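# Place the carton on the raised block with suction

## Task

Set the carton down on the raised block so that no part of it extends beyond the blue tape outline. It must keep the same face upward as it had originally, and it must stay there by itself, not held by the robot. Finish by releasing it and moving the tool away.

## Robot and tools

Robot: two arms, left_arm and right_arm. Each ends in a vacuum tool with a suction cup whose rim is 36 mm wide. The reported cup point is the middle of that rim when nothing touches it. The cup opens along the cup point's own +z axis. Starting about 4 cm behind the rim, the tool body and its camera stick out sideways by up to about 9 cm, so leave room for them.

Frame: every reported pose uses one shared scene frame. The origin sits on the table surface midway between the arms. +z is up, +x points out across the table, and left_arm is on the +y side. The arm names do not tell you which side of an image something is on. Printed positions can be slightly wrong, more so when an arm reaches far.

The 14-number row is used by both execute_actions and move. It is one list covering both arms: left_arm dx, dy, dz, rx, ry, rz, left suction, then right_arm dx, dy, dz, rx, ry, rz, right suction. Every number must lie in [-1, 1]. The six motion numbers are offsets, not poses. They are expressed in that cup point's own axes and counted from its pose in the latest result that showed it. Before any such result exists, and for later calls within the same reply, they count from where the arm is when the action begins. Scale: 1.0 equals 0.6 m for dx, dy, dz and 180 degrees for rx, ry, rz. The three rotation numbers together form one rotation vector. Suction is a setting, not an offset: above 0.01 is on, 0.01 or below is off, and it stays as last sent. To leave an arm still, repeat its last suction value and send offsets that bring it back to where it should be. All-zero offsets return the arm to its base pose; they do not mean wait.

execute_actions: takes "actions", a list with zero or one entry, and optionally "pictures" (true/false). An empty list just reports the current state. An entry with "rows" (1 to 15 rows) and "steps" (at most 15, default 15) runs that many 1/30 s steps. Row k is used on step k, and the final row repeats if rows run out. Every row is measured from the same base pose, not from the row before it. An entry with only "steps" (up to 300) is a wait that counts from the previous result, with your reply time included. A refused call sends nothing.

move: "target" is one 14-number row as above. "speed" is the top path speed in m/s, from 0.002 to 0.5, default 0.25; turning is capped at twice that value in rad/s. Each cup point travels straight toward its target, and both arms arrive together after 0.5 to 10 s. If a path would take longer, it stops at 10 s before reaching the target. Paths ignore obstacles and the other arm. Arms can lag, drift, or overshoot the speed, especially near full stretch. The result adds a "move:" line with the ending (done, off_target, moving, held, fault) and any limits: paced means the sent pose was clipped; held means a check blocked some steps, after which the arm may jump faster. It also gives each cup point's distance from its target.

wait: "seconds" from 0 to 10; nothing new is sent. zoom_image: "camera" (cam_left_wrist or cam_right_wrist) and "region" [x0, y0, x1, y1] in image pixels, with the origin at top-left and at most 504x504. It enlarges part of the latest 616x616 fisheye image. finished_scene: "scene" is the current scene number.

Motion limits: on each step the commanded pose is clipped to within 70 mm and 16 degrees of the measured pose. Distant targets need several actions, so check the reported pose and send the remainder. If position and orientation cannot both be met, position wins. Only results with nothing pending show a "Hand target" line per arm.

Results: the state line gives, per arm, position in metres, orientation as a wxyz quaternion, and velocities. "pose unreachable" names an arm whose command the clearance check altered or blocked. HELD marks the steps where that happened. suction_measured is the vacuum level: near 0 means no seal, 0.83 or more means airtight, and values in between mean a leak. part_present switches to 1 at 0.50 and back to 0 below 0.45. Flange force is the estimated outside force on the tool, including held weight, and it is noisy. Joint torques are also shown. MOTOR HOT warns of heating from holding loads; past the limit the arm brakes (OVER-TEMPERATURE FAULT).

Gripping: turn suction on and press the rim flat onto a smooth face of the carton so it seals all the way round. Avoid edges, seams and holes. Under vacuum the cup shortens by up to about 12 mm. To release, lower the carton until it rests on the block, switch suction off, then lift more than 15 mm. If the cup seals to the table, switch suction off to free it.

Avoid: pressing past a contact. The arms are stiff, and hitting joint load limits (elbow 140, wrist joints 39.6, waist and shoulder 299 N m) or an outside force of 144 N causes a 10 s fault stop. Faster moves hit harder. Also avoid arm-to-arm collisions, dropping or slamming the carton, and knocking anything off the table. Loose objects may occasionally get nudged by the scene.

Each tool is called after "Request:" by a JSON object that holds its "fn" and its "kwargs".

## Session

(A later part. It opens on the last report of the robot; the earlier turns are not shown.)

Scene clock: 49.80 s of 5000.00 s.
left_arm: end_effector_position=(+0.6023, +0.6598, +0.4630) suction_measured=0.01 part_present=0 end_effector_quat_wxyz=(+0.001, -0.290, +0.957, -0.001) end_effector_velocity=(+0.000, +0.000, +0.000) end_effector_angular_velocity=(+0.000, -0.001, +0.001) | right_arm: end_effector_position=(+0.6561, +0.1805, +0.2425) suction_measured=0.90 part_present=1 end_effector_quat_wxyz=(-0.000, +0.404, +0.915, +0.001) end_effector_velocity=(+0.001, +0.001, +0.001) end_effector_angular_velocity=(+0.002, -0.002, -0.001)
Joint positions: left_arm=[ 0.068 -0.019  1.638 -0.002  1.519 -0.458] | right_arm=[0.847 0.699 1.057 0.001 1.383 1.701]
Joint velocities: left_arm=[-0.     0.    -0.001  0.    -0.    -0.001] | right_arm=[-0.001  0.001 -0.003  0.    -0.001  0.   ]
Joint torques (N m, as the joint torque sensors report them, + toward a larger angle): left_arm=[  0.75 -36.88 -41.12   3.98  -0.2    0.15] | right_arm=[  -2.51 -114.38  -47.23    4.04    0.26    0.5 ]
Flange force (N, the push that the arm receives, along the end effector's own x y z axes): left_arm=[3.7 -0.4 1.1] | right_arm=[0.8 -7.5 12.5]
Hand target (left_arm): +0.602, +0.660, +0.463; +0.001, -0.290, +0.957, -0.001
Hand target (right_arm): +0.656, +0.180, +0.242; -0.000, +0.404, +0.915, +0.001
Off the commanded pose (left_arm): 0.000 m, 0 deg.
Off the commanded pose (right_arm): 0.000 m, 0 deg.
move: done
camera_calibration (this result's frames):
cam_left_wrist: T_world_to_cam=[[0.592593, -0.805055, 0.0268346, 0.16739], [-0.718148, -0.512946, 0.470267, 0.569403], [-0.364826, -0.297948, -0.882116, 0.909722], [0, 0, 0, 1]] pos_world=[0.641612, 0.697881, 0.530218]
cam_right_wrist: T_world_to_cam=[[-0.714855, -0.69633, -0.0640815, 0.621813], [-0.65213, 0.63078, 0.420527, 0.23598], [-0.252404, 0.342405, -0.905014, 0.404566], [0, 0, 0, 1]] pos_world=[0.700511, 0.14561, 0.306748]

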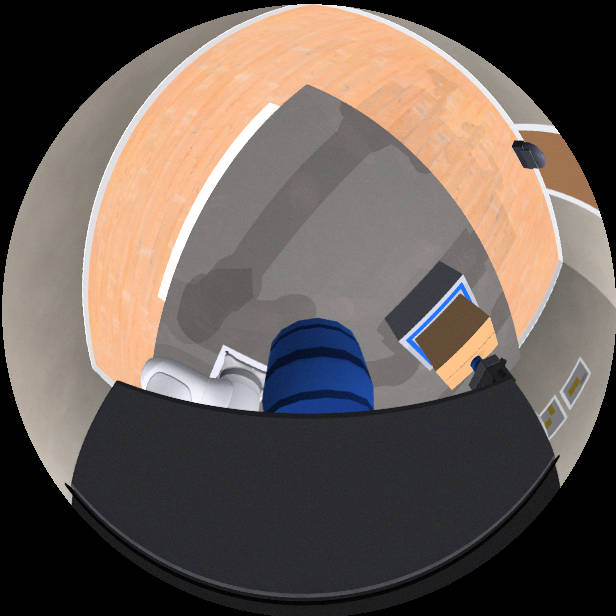

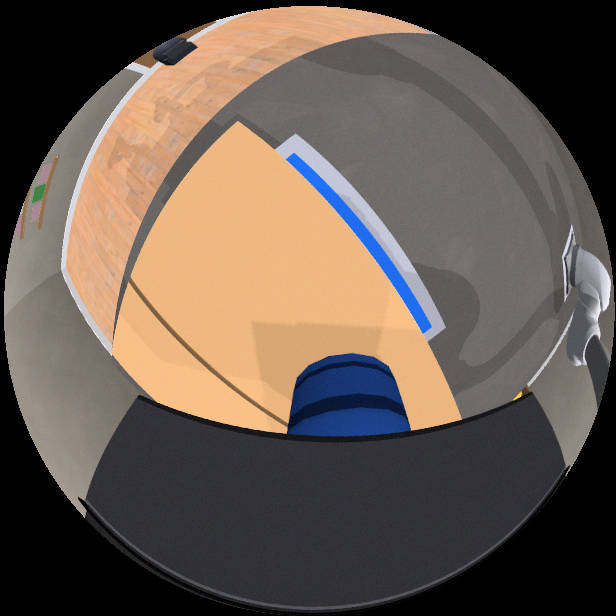

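Request:
{"fn": "move", "kwargs": {"target": [0,0,0,0,0,0,0,-0.002,-0.002,0.003,0,0,0,1], "speed": 0.01}}

Request:
{"fn": "move", "kwargs": {"target": [0,0,0,0,0,0,0,0,0,0,0,0,0,0]}}

Request:
{"fn": "move", "kwargs": {"target": [0,0,0,0,0,0,0,0,0,-0.06,0,0,0,0], "speed": 0.05}}

Request:
{"fn": "move", "kwargs": {"target": [0,0,0,0,0,0,0,0,-0.25,-0.25,0,0,0,0], "speed": 0.3}}

Scene clock: 56.80 s of 5000.00 s.
left_arm: end_effector_position=(+0.6023, +0.6598, +0.4630) suction_measured=0.01 part_present=0 end_effector_quat_wxyz=(+0.001, -0.290, +0.957, -0.001) end_effector_velocity=(-0.000, -0.000, -0.001) end_effector_angular_velocity=(-0.000, +0.002, +0.001) | right_arm: end_effector_position=(+0.6561, +0.1788, +0.2407) suction_measured=0.90 part_present=1 end_effector_quat_wxyz=(-0.000, +0.404, +0.915, +0.001) end_effector_velocity=(+0.001, -0.000, +0.001) end_effector_angular_velocity=(+0.002, -0.001, -0.001)
Joint positions: left_arm=[ 0.068 -0.019  1.638 -0.002  1.519 -0.458] | right_arm=[0.846 0.697 1.063 0.001 1.379 1.7  ]
Joint velocities: left_arm=[ 0.     0.     0.002 -0.    -0.001 -0.001] | right_arm=[-0.001 -0.001  0.001  0.    -0.002 -0.   ]
Joint torques (N m, as the joint torque sensors report them, + toward a larger angle): left_arm=[  0.68 -37.82 -40.99   3.66   0.15   0.07] | right_arm=[  -1.51 -108.49  -44.8     4.5    -0.16    0.58]
Flange force (N, the push that the arm receives, along the end effector's own x y z axes): left_arm=[2.5 -0.4 1.5] | right_arm=[-0.9 -10.0 6.8]
Hand target (left_arm): +0.602, +0.660, +0.463; +0.001, -0.290, +0.957, -0.001
Hand target (right_arm): +0.656, +0.179, +0.241; -0.000, +0.404, +0.915, +0.001
Off the commanded pose (left_arm): 0.000 m, 0 deg.
Off the commanded pose (right_arm): 0.000 m, 0 deg.
After step 90, 3.30 s passed at rest.
move: done
camera_calibration (this result's frames):
cam_left_wrist: T_world_to_cam=[[0.592592, -0.805055, 0.0268345, 0.167391], [-0.718148, -0.512945, 0.470267, 0.569403], [-0.364826, -0.297948, -0.882116, 0.909722], [0, 0, 0, 1]] pos_world=[0.641612, 0.697881, 0.530218]
cam_right_wrist: T_world_to_cam=[[-0.714864, -0.696318, -0.0641072, 0.620491], [-0.652129, 0.630782, 0.420525, 0.237742], [-0.252382, 0.342424, -0.905013, 0.403505], [0, 0, 0, 1]] pos_world=[0.700443, 0.143926, 0.304979]

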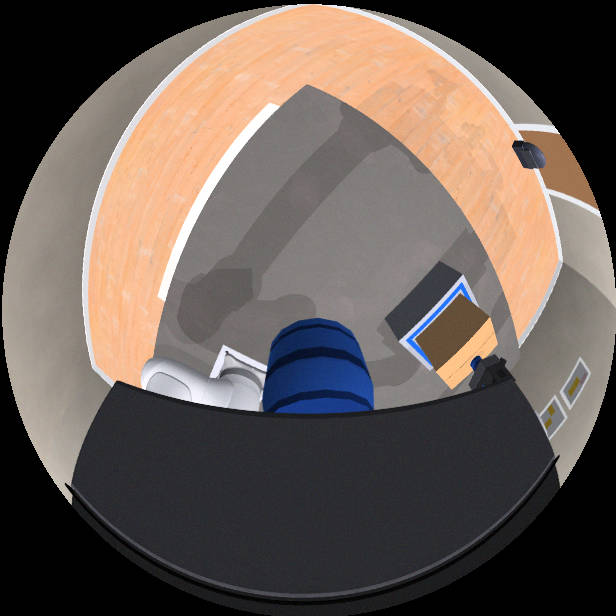

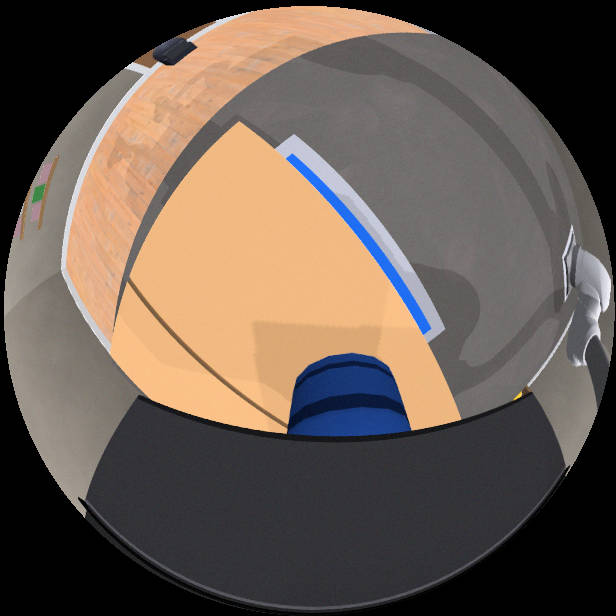

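Scene clock: 57.30 s of 5000.00 s.
left_arm: end_effector_position=(+0.6023, +0.6598, +0.4630) suction_measured=0.01 part_present=0 end_effector_quat_wxyz=(+0.001, -0.290, +0.957, -0.001) end_effector_velocity=(+0.001, +0.000, +0.000) end_effector_angular_velocity=(+0.000, -0.000, +0.000) | right_arm: end_effector_position=(+0.6561, +0.1788, +0.2407) suction_measured=0.00 part_present=0 end_effector_quat_wxyz=(-0.000, +0.404, +0.915, +0.001) end_effector_velocity=(-0.001, +0.000, +0.001) end_effector_angular_velocity=(+0.000, -0.001, +0.002)
Joint positions: left_arm=[ 0.068 -0.019  1.638 -0.002  1.519 -0.458] | right_arm=[0.846 0.697 1.063 0.001 1.379 1.7  ]
Joint velocities: left_arm=[ 0.     0.001 -0.001  0.     0.    -0.   ] | right_arm=[ 0.001 -0.    -0.    -0.     0.    -0.001]
Joint torques (N m, as the joint torque sensors report them, + toward a larger angle): left_arm=[  1.47 -35.06 -41.85   4.32   0.16   0.12] | right_arm=[  0.1  -84.79 -32.02   4.43  -0.09   0.44]
Flange force (N, the push that the arm receives, along the end effector's own x y z axes): left_arm=[8.0 0.0 2.6] | right_arm=[-2.1 -12.9 -16.8]
Hand target (left_arm): +0.602, +0.660, +0.463; +0.001, -0.290, +0.957, -0.001
Hand target (right_arm): +0.656, +0.179, +0.241; -0.000, +0.404, +0.915, +0.001
Off the commanded pose (left_arm): 0.000 m, 0 deg.
Off the commanded pose (right_arm): 0.000 m, 0 deg.
move: done
camera_calibration (this result's frames):
cam_left_wrist: T_world_to_cam=[[0.592592, -0.805055, 0.0268345, 0.167391], [-0.718148, -0.512945, 0.470267, 0.569403], [-0.364826, -0.297948, -0.882116, 0.909722], [0, 0, 0, 1]] pos_world=[0.641612, 0.697881, 0.530218]
cam_right_wrist: T_world_to_cam=[[-0.714868, -0.696312, -0.0641328, 0.620499], [-0.652132, 0.630778, 0.420526, 0.23775], [-0.252364, 0.342444, -0.905011, 0.403502], [0, 0, 0, 1]] pos_world=[0.700449, 0.143917, 0.304988]

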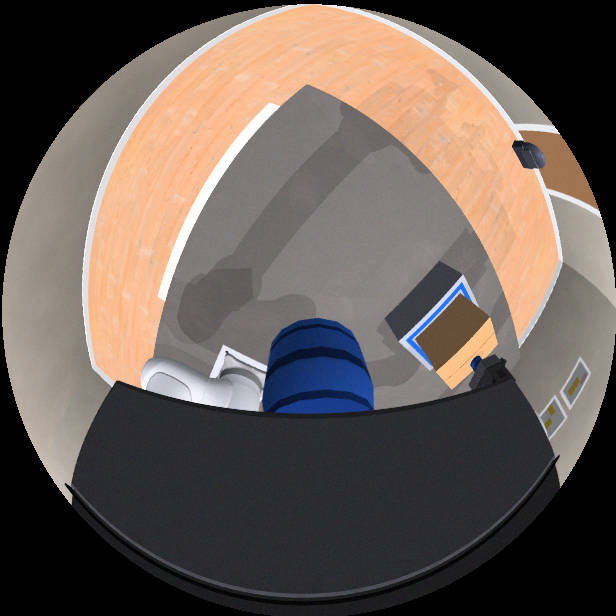

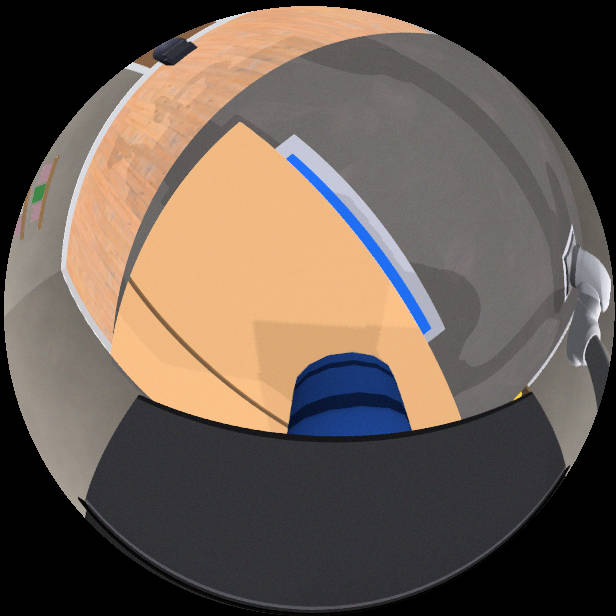

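Scene clock: 58.33 s of 5000.00 s.
left_arm: end_effector_position=(+0.6023, +0.6598, +0.4630) suction_measured=0.01 part_present=0 end_effector_quat_wxyz=(+0.001, -0.290, +0.957, -0.001) end_effector_velocity=(-0.000, +0.000, -0.000) end_effector_angular_velocity=(+0.000, +0.001, +0.001) | right_arm: end_effector_position=(+0.6560, +0.1788, +0.2767) suction_measured=0.00 part_present=0 end_effector_quat_wxyz=(-0.000, +0.404, +0.915, +0.001) end_effector_velocity=(+0.001, -0.001, -0.001) end_effector_angular_velocity=(-0.002, +0.002, -0.001)
Joint positions: left_arm=[ 0.068 -0.019  1.638 -0.002  1.519 -0.458] | right_arm=[0.846 0.686 1.017 0.001 1.436 1.7  ]
Joint velocities: left_arm=[ 0.    -0.     0.001  0.     0.    -0.001] | right_arm=[-0.001  0.001  0.    -0.     0.002  0.   ]
Joint torques (N m, as the joint torque sensors report them, + toward a larger angle): left_arm=[ -2.04 -38.12 -40.26   4.29   0.3    0.18] | right_arm=[  -2.01 -101.43  -41.02    4.46    0.57    0.39]
Flange force (N, the push that the arm receives, along the end effector's own x y z axes): left_arm=[-1.6 3.3 0.6] | right_arm=[-0.4 -9.3 2.4]
Hand target (left_arm): +0.602, +0.660, +0.463; +0.001, -0.290, +0.957, -0.001
Hand target (right_arm): +0.656, +0.179, +0.277; -0.000, +0.404, +0.915, +0.001
Off the commanded pose (left_arm): 0.000 m, 0 deg.
Off the commanded pose (right_arm): 0.000 m, 0 deg.
move: done
camera_calibration (this result's frames):
cam_left_wrist: T_world_to_cam=[[0.592592, -0.805055, 0.0268346, 0.167391], [-0.718148, -0.512945, 0.470267, 0.569403], [-0.364826, -0.297948, -0.882116, 0.909722], [0, 0, 0, 1]] pos_world=[0.641612, 0.697881, 0.530218]
cam_right_wrist: T_world_to_cam=[[-0.714821, -0.696363, -0.064113, 0.622717], [-0.652167, 0.630736, 0.420536, 0.222667], [-0.252407, 0.34242, -0.905008, 0.436059], [0, 0, 0, 1]] pos_world=[0.700411, 0.143877, 0.340921]

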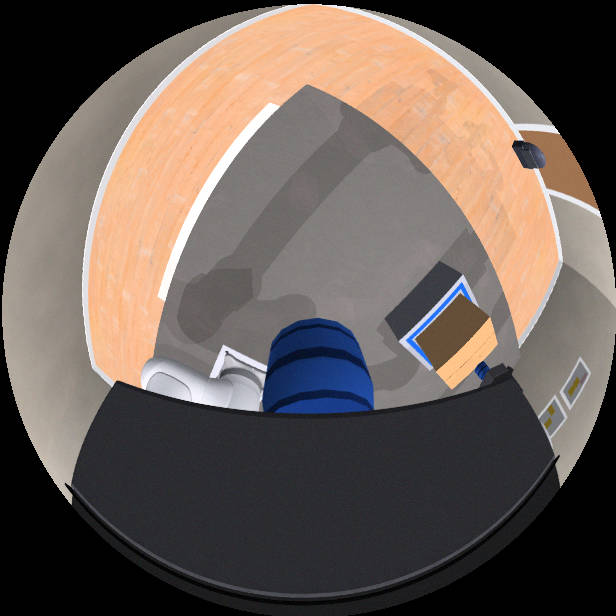

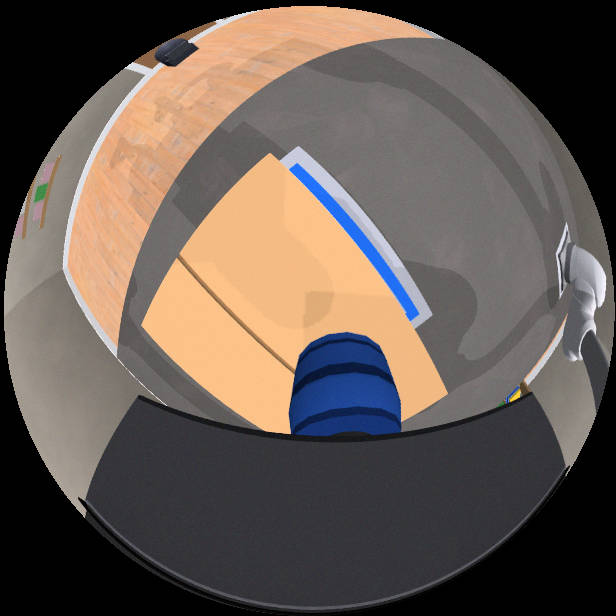

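Scene clock: 59.53 s of 5000.00 s.
left_arm: end_effector_position=(+0.6023, +0.6598, +0.4630) suction_measured=0.01 part_present=0 end_effector_quat_wxyz=(+0.001, -0.290, +0.957, -0.001) end_effector_velocity=(+0.000, +0.000, -0.000) end_effector_angular_velocity=(-0.000, +0.000, -0.000) | right_arm: end_effector_position=(+0.5451, +0.0776, +0.4264) suction_measured=0.00 part_present=0 end_effector_quat_wxyz=(-0.000, +0.404, +0.915, +0.001) end_effector_velocity=(-0.001, +0.001, -0.000) end_effector_angular_velocity=(-0.000, +0.001, +0.002)
Joint positions: left_arm=[ 0.068 -0.019  1.638 -0.002  1.519 -0.458] | right_arm=[0.87  0.398 1.201 0.001 1.54  1.724]
Joint velocities: left_arm=[ 0.001  0.     0.    -0.    -0.     0.001] | right_arm=[ 0.002 -0.     0.     0.     0.    -0.   ]
Joint torques (N m, as the joint torque sensors report them, + toward a larger angle): left_arm=[ -2.11 -34.91 -41.56   4.33   0.19   0.05] | right_arm=[ -0.47 -75.52 -40.75   4.29   0.22   0.46]
Flange force (N, the push that the arm receives, along the end effector's own x y z axes): left_arm=[5.1 6.5 2.3] | right_arm=[-1.4 -8.0 1.4]
Hand target (left_arm): +0.602, +0.660, +0.463; +0.001, -0.290, +0.957, -0.001
Hand target (right_arm): +0.545, +0.078, +0.427; -0.000, +0.404, +0.915, +0.001
Off the commanded pose (left_arm): 0.000 m, 0 deg.
Off the commanded pose (right_arm): 0.000 m, 0 deg.
move: done
camera_calibration (this result's frames):
cam_left_wrist: T_world_to_cam=[[0.592592, -0.805055, 0.0268345, 0.167391], [-0.718148, -0.512945, 0.470267, 0.569403], [-0.364826, -0.297948, -0.882116, 0.909722], [0, 0, 0, 1]] pos_world=[0.641612, 0.697881, 0.530218]
cam_right_wrist: T_world_to_cam=[[-0.714748, -0.696445, -0.06402, 0.482472], [-0.652192, 0.63067, 0.420596, 0.151172], [-0.252547, 0.342374, -0.904986, 0.578324], [0, 0, 0, 1]] pos_world=[0.589493, 0.0426722, 0.49068]

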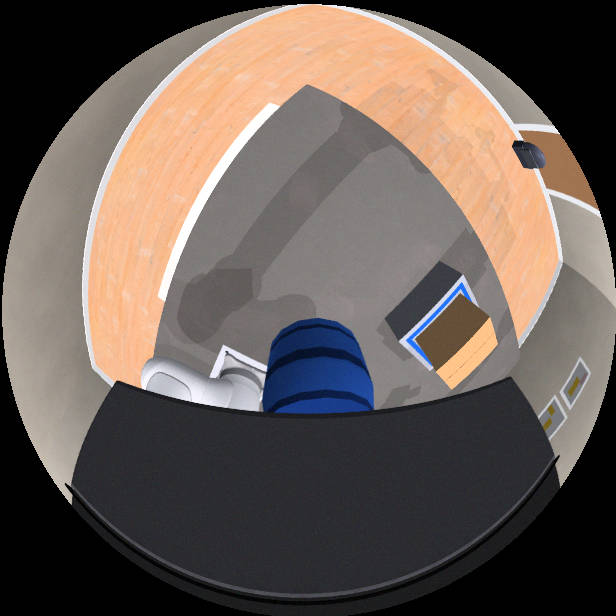

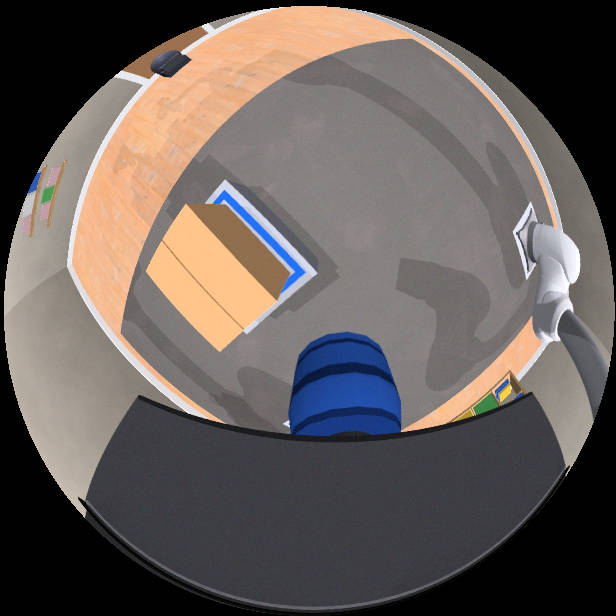

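Request:
{"fn": "finished_scene", "kwargs": {"scene": 2}}

The scene is finished: the task was done.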